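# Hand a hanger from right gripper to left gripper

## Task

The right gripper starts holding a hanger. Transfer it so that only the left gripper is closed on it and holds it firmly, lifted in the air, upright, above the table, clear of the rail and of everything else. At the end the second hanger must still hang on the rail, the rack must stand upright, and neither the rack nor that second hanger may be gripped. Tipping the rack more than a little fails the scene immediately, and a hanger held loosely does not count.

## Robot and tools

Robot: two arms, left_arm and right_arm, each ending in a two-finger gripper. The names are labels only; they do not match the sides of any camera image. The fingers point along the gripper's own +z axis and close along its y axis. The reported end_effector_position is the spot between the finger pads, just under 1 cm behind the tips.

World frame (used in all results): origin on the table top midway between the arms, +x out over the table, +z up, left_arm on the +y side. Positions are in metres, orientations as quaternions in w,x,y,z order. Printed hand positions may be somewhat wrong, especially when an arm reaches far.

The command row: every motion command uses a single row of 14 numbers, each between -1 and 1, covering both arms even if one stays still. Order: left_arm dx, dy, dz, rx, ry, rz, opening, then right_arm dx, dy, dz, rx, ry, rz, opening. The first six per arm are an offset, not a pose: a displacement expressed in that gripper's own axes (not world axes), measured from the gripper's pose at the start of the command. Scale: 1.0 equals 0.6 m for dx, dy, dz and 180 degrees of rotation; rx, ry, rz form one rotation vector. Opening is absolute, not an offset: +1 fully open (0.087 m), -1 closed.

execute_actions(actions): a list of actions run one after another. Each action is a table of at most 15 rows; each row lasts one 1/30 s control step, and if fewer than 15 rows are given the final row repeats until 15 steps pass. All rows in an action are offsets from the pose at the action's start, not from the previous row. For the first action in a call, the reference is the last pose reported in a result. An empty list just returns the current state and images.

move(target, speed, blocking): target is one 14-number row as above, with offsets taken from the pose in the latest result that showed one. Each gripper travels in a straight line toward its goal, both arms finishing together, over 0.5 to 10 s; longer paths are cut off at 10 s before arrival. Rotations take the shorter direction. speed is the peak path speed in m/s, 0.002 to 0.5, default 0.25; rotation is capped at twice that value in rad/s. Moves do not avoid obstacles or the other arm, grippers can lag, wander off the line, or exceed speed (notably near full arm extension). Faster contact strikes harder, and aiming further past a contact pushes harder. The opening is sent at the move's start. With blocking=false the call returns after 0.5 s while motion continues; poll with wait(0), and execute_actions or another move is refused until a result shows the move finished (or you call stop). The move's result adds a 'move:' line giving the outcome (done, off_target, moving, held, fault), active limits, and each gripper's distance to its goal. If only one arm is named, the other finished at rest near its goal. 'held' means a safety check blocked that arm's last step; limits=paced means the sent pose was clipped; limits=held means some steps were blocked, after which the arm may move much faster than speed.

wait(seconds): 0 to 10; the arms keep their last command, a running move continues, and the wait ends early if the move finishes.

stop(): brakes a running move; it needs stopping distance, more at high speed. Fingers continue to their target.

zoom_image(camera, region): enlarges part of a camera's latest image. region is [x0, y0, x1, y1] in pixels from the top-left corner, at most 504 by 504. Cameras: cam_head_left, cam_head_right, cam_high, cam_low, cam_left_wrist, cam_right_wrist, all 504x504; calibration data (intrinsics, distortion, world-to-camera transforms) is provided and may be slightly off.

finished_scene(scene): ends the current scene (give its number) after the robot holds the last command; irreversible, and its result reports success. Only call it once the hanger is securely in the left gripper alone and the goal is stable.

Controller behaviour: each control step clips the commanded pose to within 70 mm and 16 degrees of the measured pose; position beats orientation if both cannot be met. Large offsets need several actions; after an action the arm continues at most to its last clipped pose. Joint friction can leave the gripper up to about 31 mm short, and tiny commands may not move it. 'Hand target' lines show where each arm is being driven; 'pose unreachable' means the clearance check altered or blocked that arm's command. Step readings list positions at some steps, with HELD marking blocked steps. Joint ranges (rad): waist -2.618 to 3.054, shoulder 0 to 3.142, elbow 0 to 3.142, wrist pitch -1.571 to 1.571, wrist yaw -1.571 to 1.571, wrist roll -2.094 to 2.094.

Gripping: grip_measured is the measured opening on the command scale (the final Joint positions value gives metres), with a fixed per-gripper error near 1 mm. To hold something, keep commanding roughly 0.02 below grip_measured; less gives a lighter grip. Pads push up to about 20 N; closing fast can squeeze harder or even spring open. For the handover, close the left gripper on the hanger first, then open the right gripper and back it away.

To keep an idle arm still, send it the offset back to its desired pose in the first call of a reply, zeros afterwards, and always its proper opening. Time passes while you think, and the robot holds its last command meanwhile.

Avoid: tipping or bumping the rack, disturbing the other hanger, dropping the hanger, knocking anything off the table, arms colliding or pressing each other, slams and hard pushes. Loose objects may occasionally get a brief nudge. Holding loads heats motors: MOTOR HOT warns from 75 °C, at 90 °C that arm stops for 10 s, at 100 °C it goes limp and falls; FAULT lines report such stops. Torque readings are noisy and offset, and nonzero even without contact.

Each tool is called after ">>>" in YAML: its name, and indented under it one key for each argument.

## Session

>>> execute_actions:
  actions: []

Scene clock: 0.00 s.
left_arm: end_effector_position=(+0.3765, +0.2429, +0.3552) grip_measured=+1.000 end_effector_quat_wxyz=(+0.700, +0.024, +0.713, -0.025) | right_arm: end_effector_position=(+0.3075, +0.0547, +0.3749) grip_measured=-0.847 end_effector_quat_wxyz=(+0.662, -0.176, +0.710, +0.161)
Joint positions: left_arm=[-0.005  1.063  1.051 -0.006 -0.012 -0.002  0.087] | right_arm=[ 0.946  1.401  1.404 -0.082  0.45   0.03   0.007]
Joint velocities: left_arm=[-0.007 -0.017  0.007 -0.022  0.022 -0.037  0.   ] | right_arm=[-0.012 -0.002 -0.027 -0.037  0.007 -0.051  0.001]
Joint torques (N m, as the arm reports them, + toward a larger angle): no reading
Hand target (left_arm): +0.376, +0.243, +0.355; +0.700, +0.024, +0.713, -0.025
Hand target (right_arm): +0.308, +0.055, +0.376; +0.663, -0.175, +0.709, +0.162
camera_calibration (this result's frames):
cam_right_wrist: T_world_to_cam=[[0.472534, -0.881084, 0.0200501, -0.108631], [-0.714036, -0.396081, -0.577297, 0.475092], [0.516589, 0.258476, -0.816288, 0.268038], [0, 0, 0, 1]] pos_world=[0.252099, 0.0231805, 0.495243]

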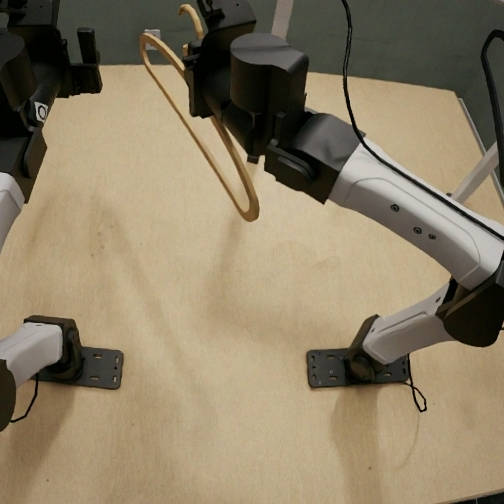

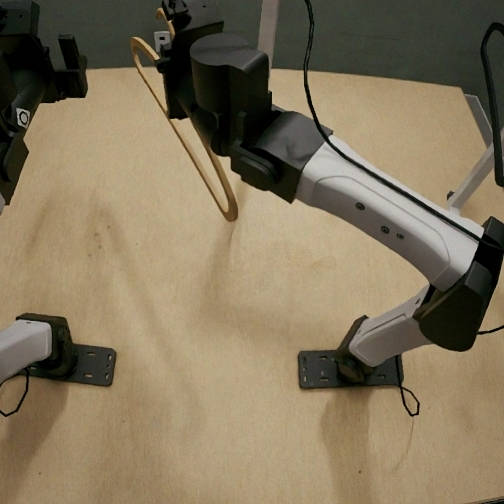

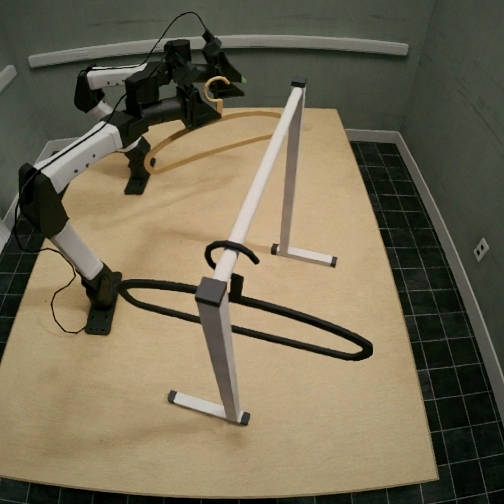

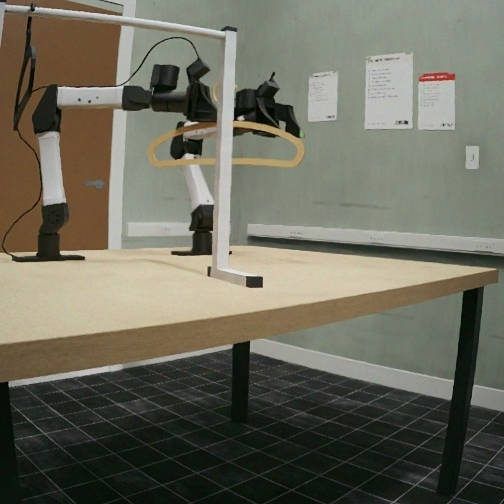

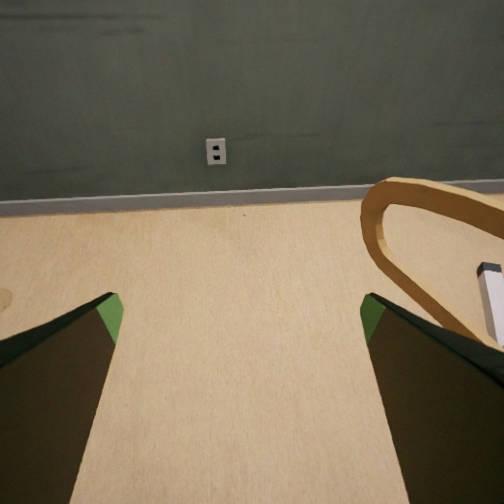

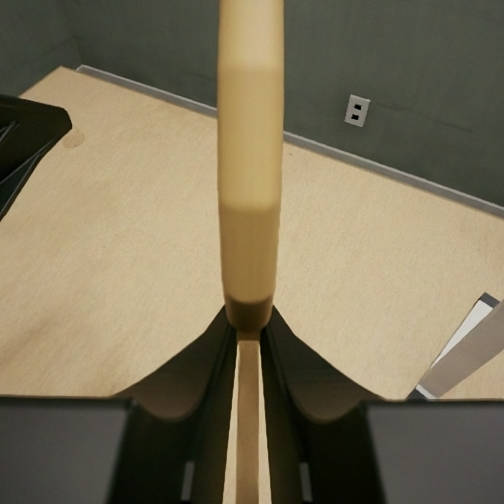

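>>> move:
  target: [0,0,0,0,0,0,1, 0.275,0.097,-0.105,0.026,0,0,-0.9]
  speed: 0.15

>>> move:
  target: [0.142,-0.21,-0.093,-0.1,0.493,-0.1,1, 0,0,0,0,0,0,-0.9]
  speed: 0.2

Scene clock: 9.43 s.
left_arm: end_effector_position=(+0.3765, +0.2429, +0.3552) grip_measured=+1.000 end_effector_quat_wxyz=(+0.700, +0.024, +0.713, -0.025) | right_arm: end_effector_position=(+0.2150, +0.0720, +0.2276) grip_measured=-0.847 end_effector_quat_wxyz=(+0.670, -0.143, +0.715, +0.143)
Joint positions: left_arm=[-0.005  1.063  1.051 -0.006 -0.012 -0.002  0.087] | right_arm=[1.3   1.356 0.776 0.482 0.877 0.088 0.007]
Joint velocities: left_arm=[ 0.012 -0.012  0.002 -0.051 -0.066 -0.007  0.   ] | right_arm=[ 0.007 -0.007 -0.007  0.051  0.051 -0.066 -0.001]
Joint torques (N m, as the arm reports them, + toward a larger angle): left_arm=[ 0.15 -3.32  6.88  2.48  0.    0.01] | right_arm=[ 0.92 -4.31  5.66  2.37  0.26 -0.14]
Hand target (left_arm): +0.376, +0.243, +0.355; +0.700, +0.024, +0.713, -0.025
Hand target (right_arm): +0.214, +0.072, +0.215; +0.667, -0.148, +0.718, +0.133
Off the commanded pose (left_arm): 0.000 m, 0 deg.
Off the commanded pose (right_arm): 0.013 m, 1 deg.
move: off_target (right_arm)
camera_calibration (this result's frames):
cam_right_wrist: T_world_to_cam=[[0.405062, -0.914283, 0.00330878, -0.0260134], [-0.741333, -0.330552, -0.58409, 0.333591], [0.535117, 0.234139, -0.811682, 0.187816], [0, 0, 0, 1]] pos_world=[0.157335, 0.0425103, 0.34738]

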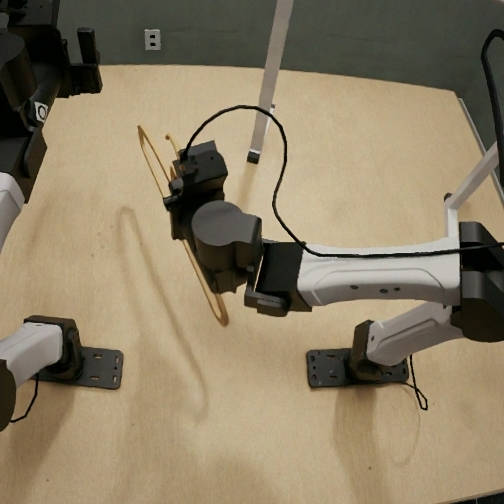

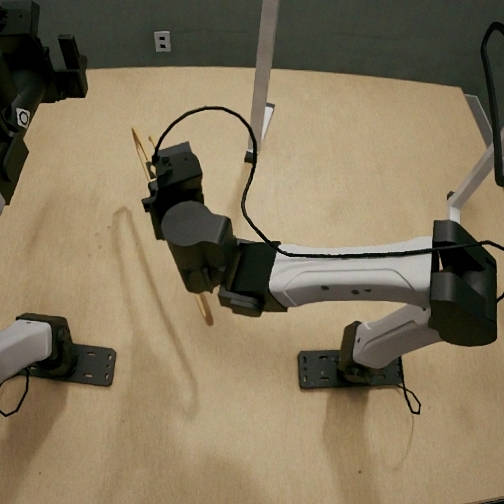

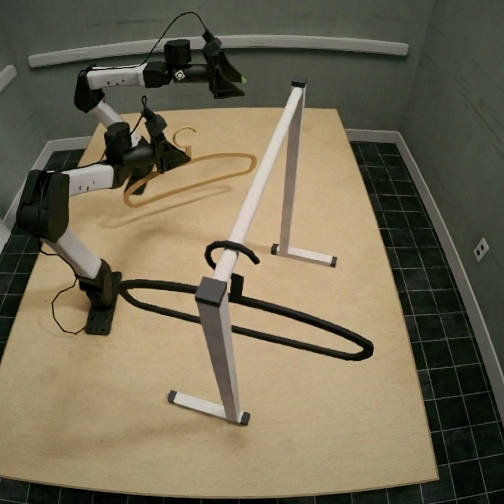

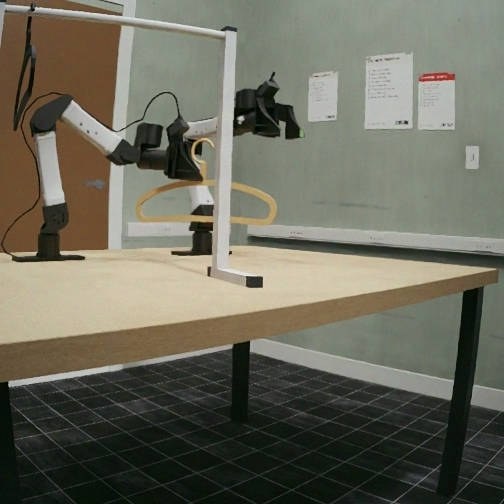

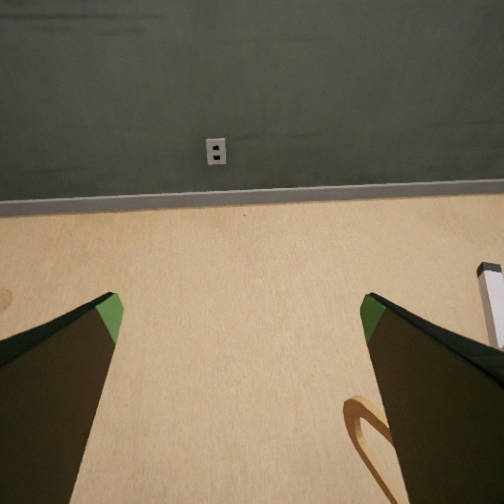

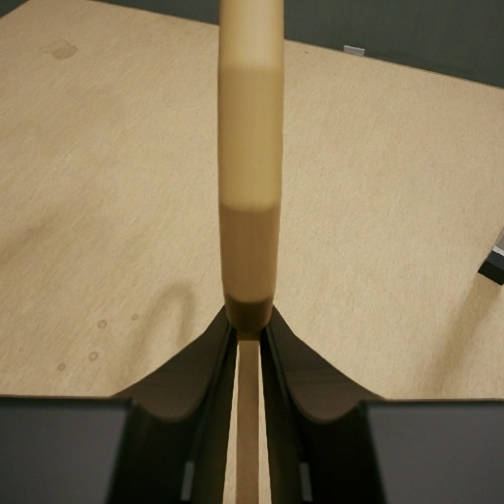

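Scene clock: 14.20 s.
left_arm: end_effector_position=(+0.3107, +0.1197, +0.2844) grip_measured=+1.000 end_effector_quat_wxyz=(+0.182, -0.155, +0.965, -0.107) | right_arm: end_effector_position=(+0.2150, +0.0719, +0.2273) grip_measured=-0.847 end_effector_quat_wxyz=(+0.669, -0.143, +0.715, +0.143)
Joint positions: left_arm=[-0.294  1.799  2.216 -1.563  0.001 -0.69   0.087] | right_arm=[1.3   1.356 0.776 0.481 0.877 0.088 0.007]
Joint velocities: left_arm=[-0.002  0.007  0.002 -0.037 -0.022 -0.022  0.   ] | right_arm=[ 0.012  0.012  0.007  0.037 -0.051 -0.022 -0.002]
Joint torques (N m, as the arm reports them, + toward a larger angle): left_arm=[ 0.97 -6.7   3.2   1.34  0.   -0.02] | right_arm=[ 0.4  -5.8   7.03  2.14  0.12 -0.11]
Hand target (left_arm): +0.309, +0.122, +0.270; +0.154, -0.162, +0.970, -0.096
Hand target (right_arm): +0.215, +0.072, +0.228; +0.670, -0.143, +0.715, +0.143
Off the commanded pose (left_arm): 0.013 m, 25 deg; orientation clipped at the last step of the last action.
Off the commanded pose (right_arm): 0.000 m, 0 deg.
joint sent to its limit (left arm) — the command would take joint 4 (wrist pitch) past its lower limit, so that joint was sent only as far as its limit.
move: off_target (left_arm); limits=paced
camera_calibration (this result's frames):
cam_left_wrist: T_world_to_cam=[[0.244634, -0.932075, 0.267188, -0.0462624], [-0.873198, -0.0919841, 0.478607, 0.170851], [-0.421521, -0.350392, -0.836389, 0.547655], [0, 0, 0, 1]] pos_world=[0.391352, 0.164489, 0.388643]
cam_right_wrist: T_world_to_cam=[[0.405063, -0.914278, 0.0044756, -0.0263483], [-0.741582, -0.331407, -0.583289, 0.333312], [0.534771, 0.23295, -0.812253, 0.187912], [0, 0, 0, 1]] pos_world=[0.157361, 0.0425982, 0.347167]

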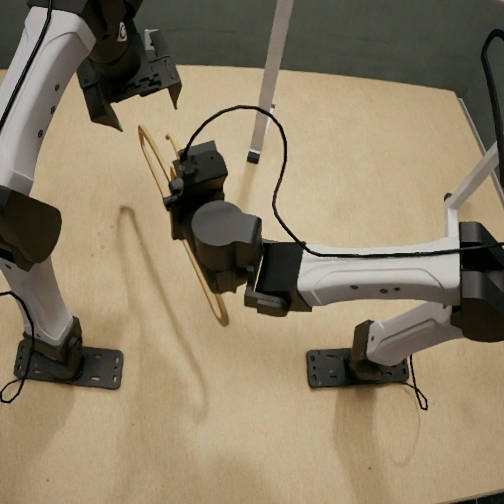

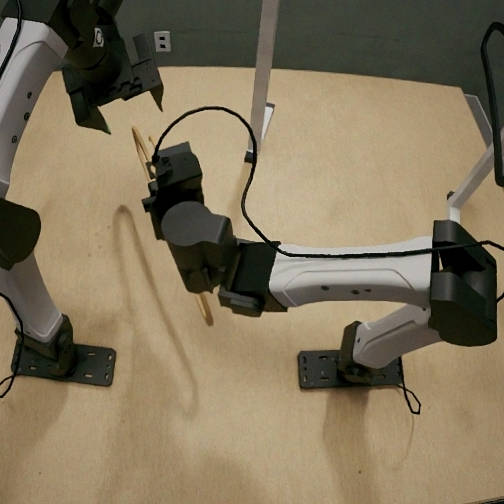

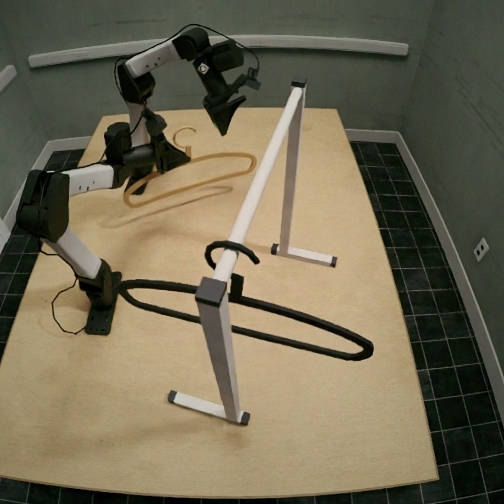

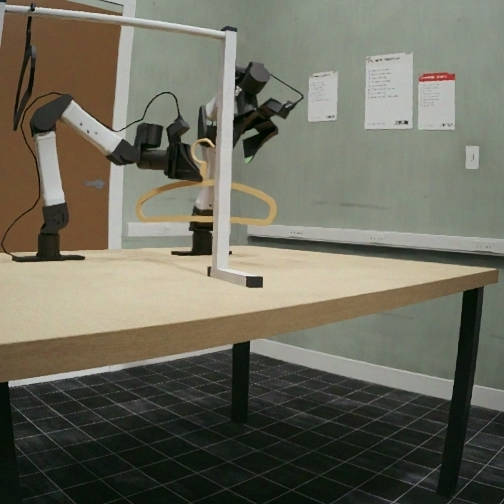

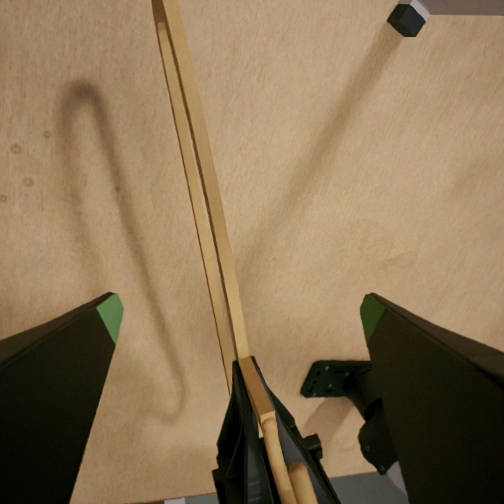

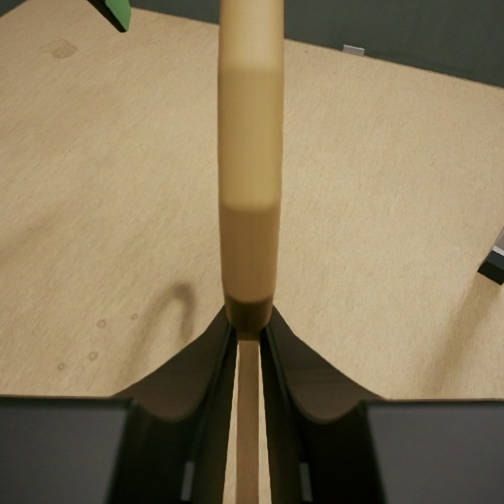

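>>> move:
  target: [0.073,0.038,0.18,-0.09,0.101,-0.026,1, 0,0,0,0,0,0,-0.9]
  speed: 0.08

>>> move:
  target: [0.07,0,-0.01,0,0,0,1, 0,0,0,0,0,0,-0.9]
  speed: 0.06

>>> zoom_image:
  camera: "cam_high"
  region: [100,40,300,240]

Scene clock: 25.97 s.
left_arm: end_effector_position=(+0.3145, +0.1094, +0.1788) grip_measured=+1.000 end_effector_quat_wxyz=(+0.031, -0.198, +0.979, -0.021) | right_arm: end_effector_position=(+0.2149, +0.0719, +0.2270) grip_measured=-0.847 end_effector_quat_wxyz=(+0.669, -0.144, +0.715, +0.142)
Joint positions: left_arm=[-0.308  2.004  2.073 -1.564  0.002 -0.785  0.087] | right_arm=[1.3   1.356 0.776 0.479 0.877 0.088 0.007]
Joint velocities: left_arm=[ 0.007 -0.022 -0.002  0.022 -0.022  0.007  0.   ] | right_arm=[-0.007  0.012 -0.007 -0.037 -0.007 -0.007 -0.001]
Joint torques (N m, as the arm reports them, + toward a larger angle): left_arm=[-0.74 -8.98  3.81  0.57 -0.05 -0.05] | right_arm=[ 0.39 -5.81  7.03  2.14  0.12 -0.11]
Hand target (left_arm): +0.307, +0.109, +0.167; +0.007, -0.197, +0.980, -0.005
Hand target (right_arm): +0.215, +0.072, +0.227; +0.669, -0.143, +0.715, +0.143
Off the commanded pose (left_arm): 0.015 m, 4 deg.
Off the commanded pose (right_arm): 0.000 m, 0 deg.
joint sent to its limit (left arm) — the command would take joint 4 (wrist pitch) past its lower limit, so that joint was sent only as far as its limit.
move: off_target (left_arm)
camera_calibration (this result's frames):
cam_left_wrist: T_world_to_cam=[[0.373196, -0.925619, 0.0628836, -0.033207], [-0.65873, -0.21664, 0.720515, 0.126655], [-0.6533, -0.310316, -0.690582, 0.499732], [0, 0, 0, 1]] pos_world=[0.422299, 0.151777, 0.255937]
cam_right_wrist: T_world_to_cam=[[0.405065, -0.91427, 0.00564242, -0.0266831], [-0.74183, -0.332261, -0.582486, 0.333032], [0.534425, 0.231759, -0.812821, 0.188007], [0, 0, 0, 1]] pos_world=[0.157386, 0.0426857, 0.346953]

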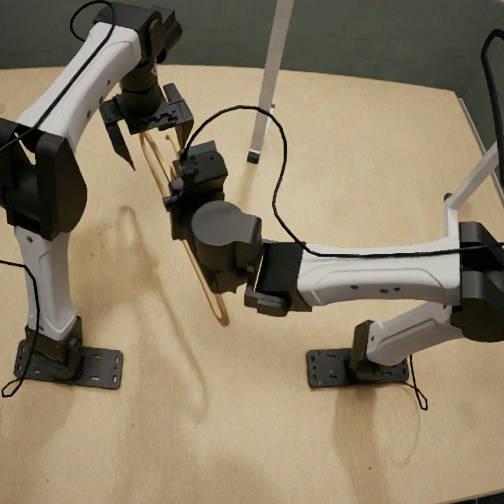

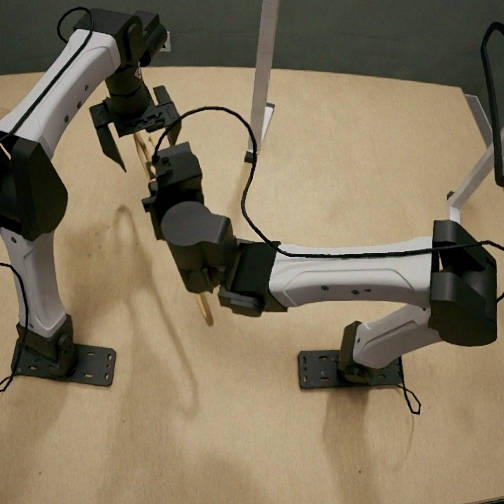

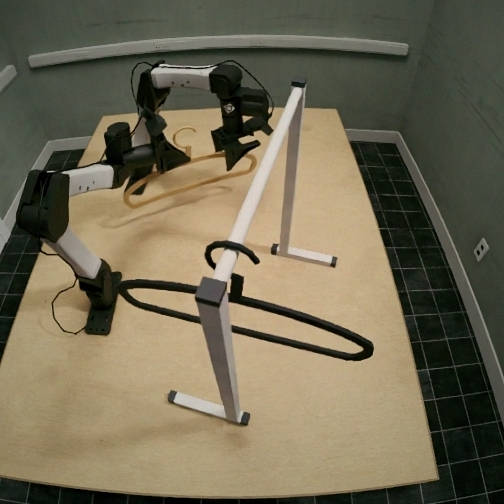

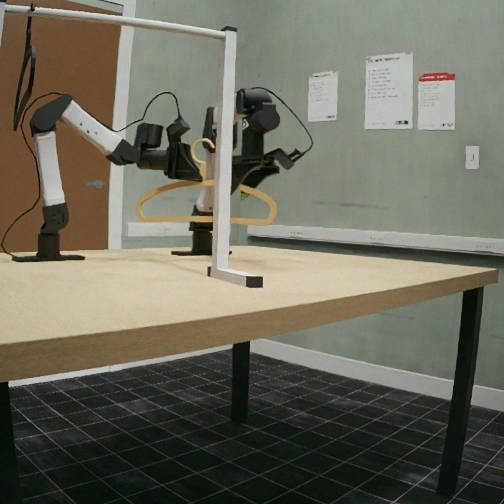

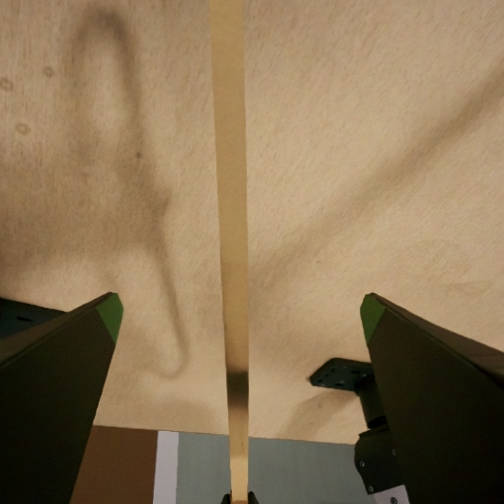

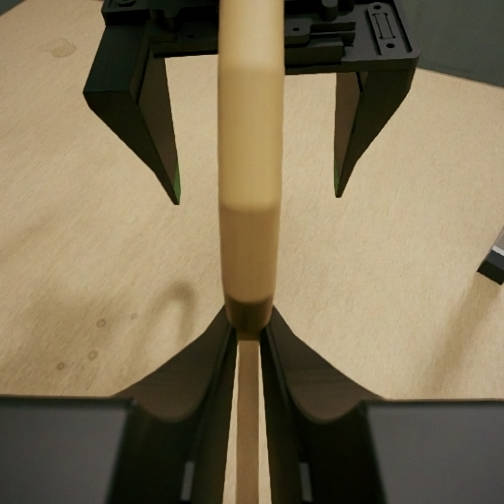

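Scene clock: 26.97 s.
left_arm: end_effector_position=(+0.2788, +0.0932, +0.1854) grip_measured=+1.000 end_effector_quat_wxyz=(+0.031, -0.197, +0.980, -0.024) | right_arm: end_effector_position=(+0.2149, +0.0718, +0.2268) grip_measured=-0.847 end_effector_quat_wxyz=(+0.669, -0.144, +0.715, +0.142)
Joint positions: left_arm=[-0.387  1.891  1.941 -1.542  0.001 -0.861  0.087] | right_arm=[1.3   1.356 0.776 0.478 0.877 0.088 0.007]
Joint velocities: left_arm=[-0.002  0.002 -0.012  0.022 -0.022 -0.037  0.   ] | right_arm=[ 0.012 -0.002 -0.022  0.022  0.007 -0.066 -0.001]
Joint torques (N m, as the arm reports them, + toward a larger angle): left_arm=[ -0.63 -10.52   3.68   0.79  -0.12  -0.04] | right_arm=[ 0.39 -5.8   7.03  2.14  0.12 -0.11]
Hand target (left_arm): +0.276, +0.093, +0.183; +0.032, -0.198, +0.979, -0.021
Hand target (right_arm): +0.215, +0.072, +0.227; +0.669, -0.144, +0.715, +0.142
Off the commanded pose (left_arm): 0.004 m, 0 deg.
Off the commanded pose (right_arm): 0.000 m, 0 deg.
move: done
camera_calibration (this result's frames):
cam_left_wrist: T_world_to_cam=[[0.370531, -0.926291, 0.0685018, -0.0355227], [-0.659774, -0.210573, 0.721358, 0.0944415], [-0.653762, -0.312481, -0.689167, 0.476091], [0, 0, 0, 1]] pos_world=[0.386722, 0.135752, 0.262413]
cam_right_wrist: T_world_to_cam=[[0.405067, -0.914264, 0.00651752, -0.0269342], [-0.742017, -0.332901, -0.581884, 0.332823], [0.534165, 0.230866, -0.813246, 0.188078], [0, 0, 0, 1]] pos_world=[0.157405, 0.0427511, 0.346793]

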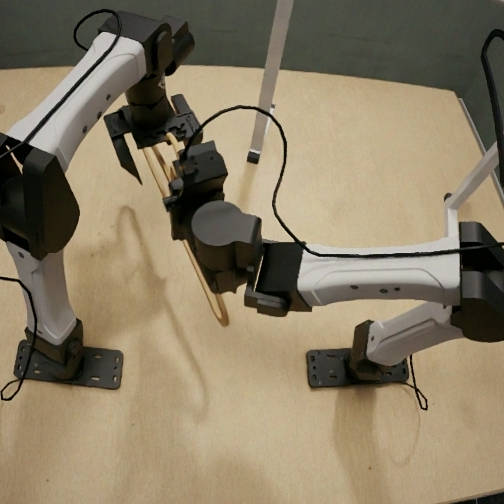

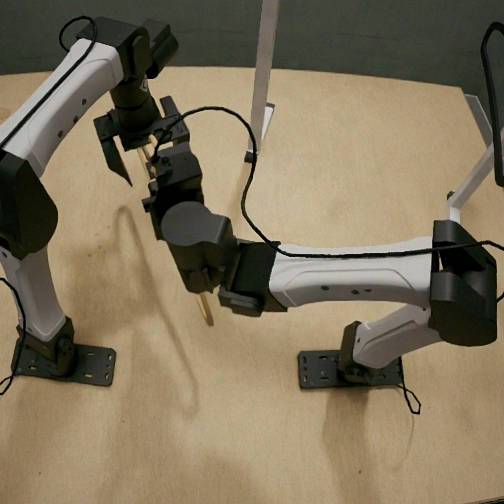

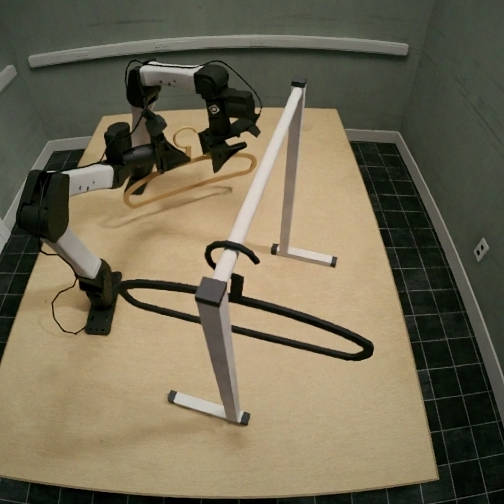

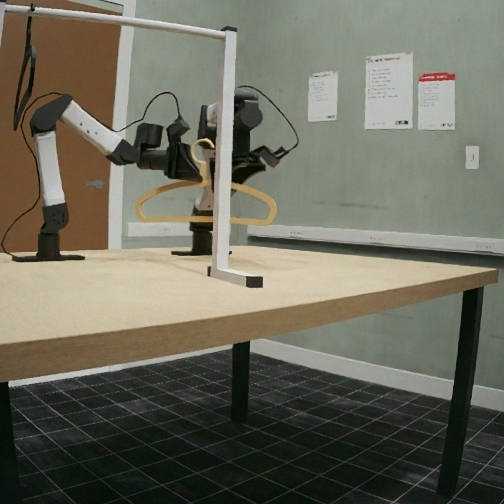

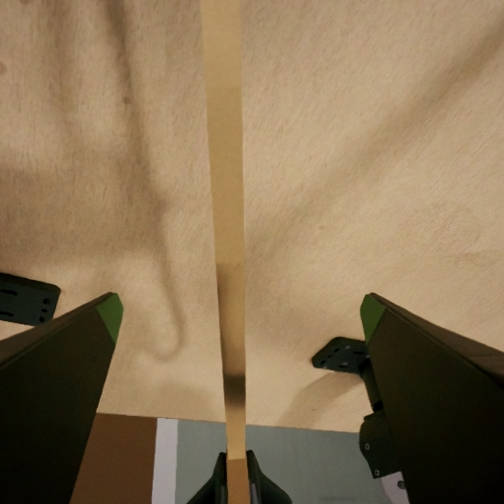

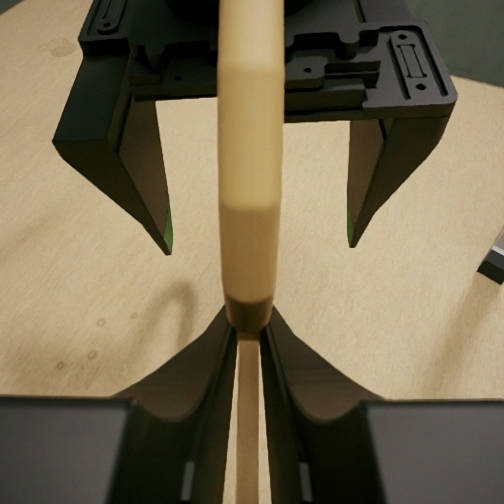

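Region (100, 40, 300, 240) of cam_high's 504x504 image, scaled by 2.520, with more detail than that image has.

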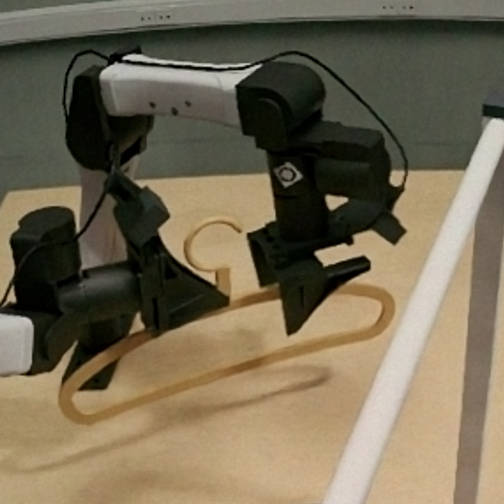

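Off-centre by ~4 mm toward +y; nudge while closing.

>>> execute_actions:
  actions:
    - [[0,0.01,0,0,0,0,-0.4, 0,0,0,0,0,0,-0.9]]
    - [[0,0,0,0,0,0,-0.65, 0,0,0,0,0,0,-0.9]]
    - [[0,0,0,0,0,0,-0.8, 0,0,0,0,0,0,-0.9]]
    - [[0,0,0,0,0,0,-0.92, 0,0,0,0,0,0,-0.9]]
    - [[0,0,0,0,0,0,-0.92, 0,0,0,0,0,0,-0.9]]

Scene clock: 35.60 s.
left_arm: end_effector_position=(+0.2787, +0.0942, +0.1851) grip_measured=-0.871 end_effector_quat_wxyz=(+0.031, -0.194, +0.980, -0.022) | right_arm: end_effector_position=(+0.2154, +0.0703, +0.2259) grip_measured=-0.847 end_effector_quat_wxyz=(+0.669, -0.146, +0.716, +0.136)
Joint positions: left_arm=[-0.387  1.891  1.94  -1.544 -0.003 -0.855  0.006] | right_arm=[1.3   1.356 0.776 0.473 0.883 0.082 0.007]
Joint velocities: left_arm=[ 0.002 -0.007 -0.017 -0.007 -0.007 -0.022  0.001] | right_arm=[ 0.002  0.002 -0.022 -0.007  0.022 -0.081 -0.   ]
Joint torques (N m, as the arm reports them, + toward a larger angle): left_arm=[ 0.14 -9.46  5.56  0.7  -0.05  0.02] | right_arm=[ 0.4  -5.81  7.01  2.12  0.12 -0.09]
Hand target (left_arm): +0.279, +0.094, +0.185; +0.031, -0.194, +0.980, -0.022
Hand target (right_arm): +0.215, +0.070, +0.226; +0.669, -0.146, +0.716, +0.136
Off the commanded pose (left_arm): 0.000 m, 0 deg.
Off the commanded pose (right_arm): 0.000 m, 0 deg.
Step readings (end_effector_position; steps 1 to 15: 1st action; 16 to 30: 2nd action; 31 to 45: 3rd action; 46 to 60: 4th action; 61 to 75: 5th action):
0: left_arm (+0.2792, +0.0930, +0.1852) | right_arm (+0.2149, +0.0718, +0.2268)
1: left_arm (+0.2792, +0.0930, +0.1852) | right_arm (+0.2149, +0.0718, +0.2268)
2: left_arm (+0.2792, +0.0931, +0.1852) | right_arm (+0.2149, +0.0718, +0.2268)
4: left_arm (+0.2791, +0.0932, +0.1852) | right_arm (+0.2149, +0.0717, +0.2267)
8: left_arm (+0.2791, +0.0932, +0.1852) | right_arm (+0.2149, +0.0717, +0.2266)
15: left_arm (+0.2791, +0.0933, +0.1852) | right_arm (+0.2149, +0.0717, +0.2266)
16: left_arm (+0.2791, +0.0933, +0.1852) | right_arm (+0.2149, +0.0717, +0.2265)
17: left_arm (+0.2791, +0.0933, +0.1852) | right_arm (+0.2149, +0.0717, +0.2265)
19: left_arm (+0.2791, +0.0933, +0.1852) | right_arm (+0.2149, +0.0717, +0.2265)
23: left_arm (+0.2791, +0.0933, +0.1852) | right_arm (+0.2149, +0.0717, +0.2264)
30: left_arm (+0.2791, +0.0933, +0.1852) | right_arm (+0.2149, +0.0716, +0.2263)
31: left_arm (+0.2791, +0.0933, +0.1852) | right_arm (+0.2149, +0.0716, +0.2263)
32: left_arm (+0.2790, +0.0934, +0.1852) | right_arm (+0.2149, +0.0715, +0.2262)
34: left_arm (+0.2790, +0.0934, +0.1852) | right_arm (+0.2150, +0.0712, +0.2262)
38: left_arm (+0.2790, +0.0934, +0.1852) | right_arm (+0.2151, +0.0711, +0.2262)
45: left_arm (+0.2790, +0.0934, +0.1852) | right_arm (+0.2151, +0.0711, +0.2262)
46: left_arm (+0.2788, +0.0937, +0.1852) | right_arm (+0.2152, +0.0709, +0.2261)
47: left_arm (+0.2787, +0.0941, +0.1851) | right_arm (+0.2153, +0.0704, +0.2259)
49: left_arm (+0.2787, +0.0942, +0.1851) | right_arm (+0.2153, +0.0704, +0.2259)
53: left_arm (+0.2787, +0.0942, +0.1851) | right_arm (+0.2153, +0.0704, +0.2259)
60: left_arm (+0.2787, +0.0942, +0.1851) | right_arm (+0.2153, +0.0704, +0.2259)
61: left_arm (+0.2787, +0.0942, +0.1851) | right_arm (+0.2153, +0.0704, +0.2259)
62: left_arm (+0.2787, +0.0942, +0.1851) | right_arm (+0.2153, +0.0704, +0.2259)
64: left_arm (+0.2787, +0.0942, +0.1851) | right_arm (+0.2154, +0.0703, +0.2259)
68: left_arm (+0.2787, +0.0942, +0.1851) | right_arm (+0.2154, +0.0703, +0.2259)
75: end_effector_position above
camera_calibration (this result's frames):
cam_left_wrist: T_world_to_cam=[[0.365146, -0.928731, 0.0642362, -0.0319761], [-0.661138, -0.210121, 0.72024, 0.0953081], [-0.655412, -0.305462, -0.690744, 0.476181], [0, 0, 0, 1]] pos_world=[0.386783, 0.135784, 0.262329]
cam_right_wrist: T_world_to_cam=[[0.400234, -0.916247, 0.0174635, -0.0297411], [-0.742829, -0.335524, -0.579335, 0.331914], [0.536673, 0.218897, -0.814902, 0.18813], [0, 0, 0, 1]] pos_world=[0.157494, 0.0429337, 0.346117]

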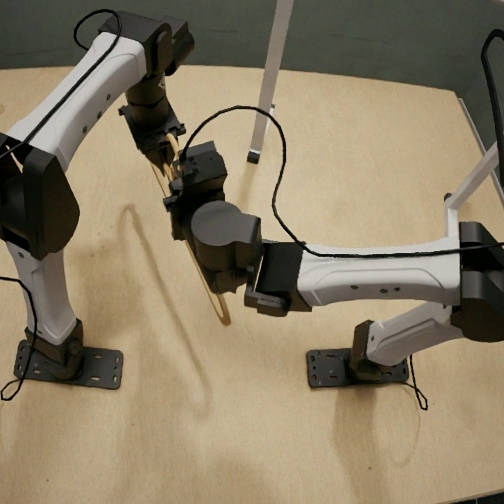

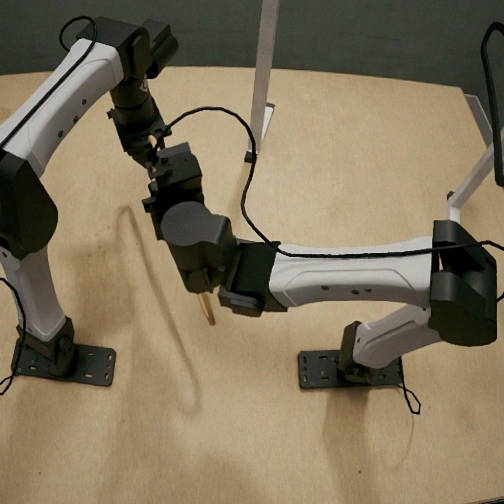

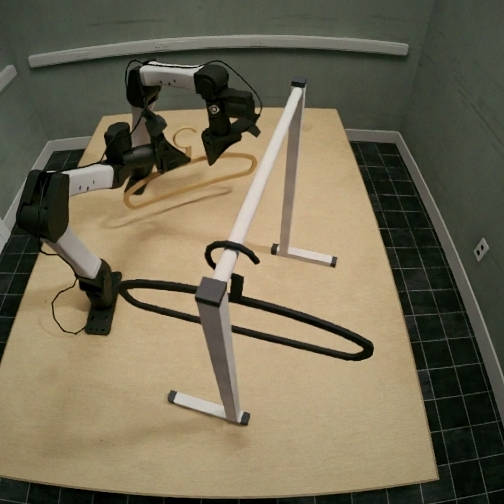

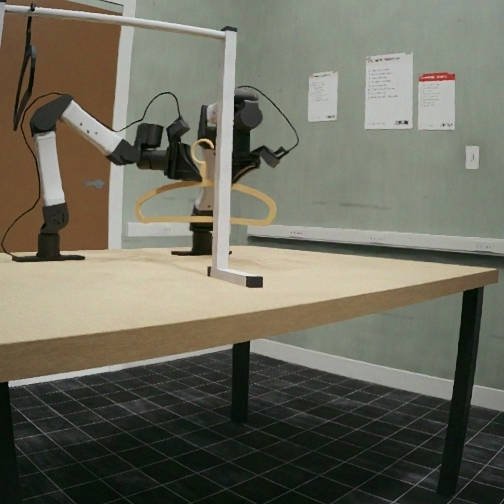

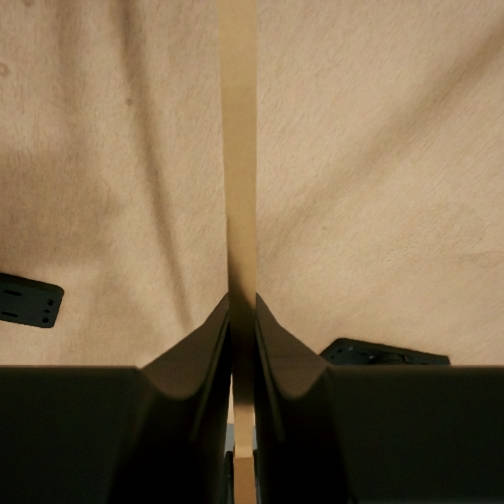

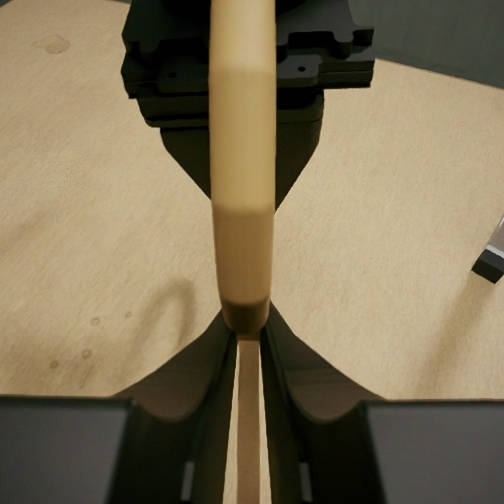

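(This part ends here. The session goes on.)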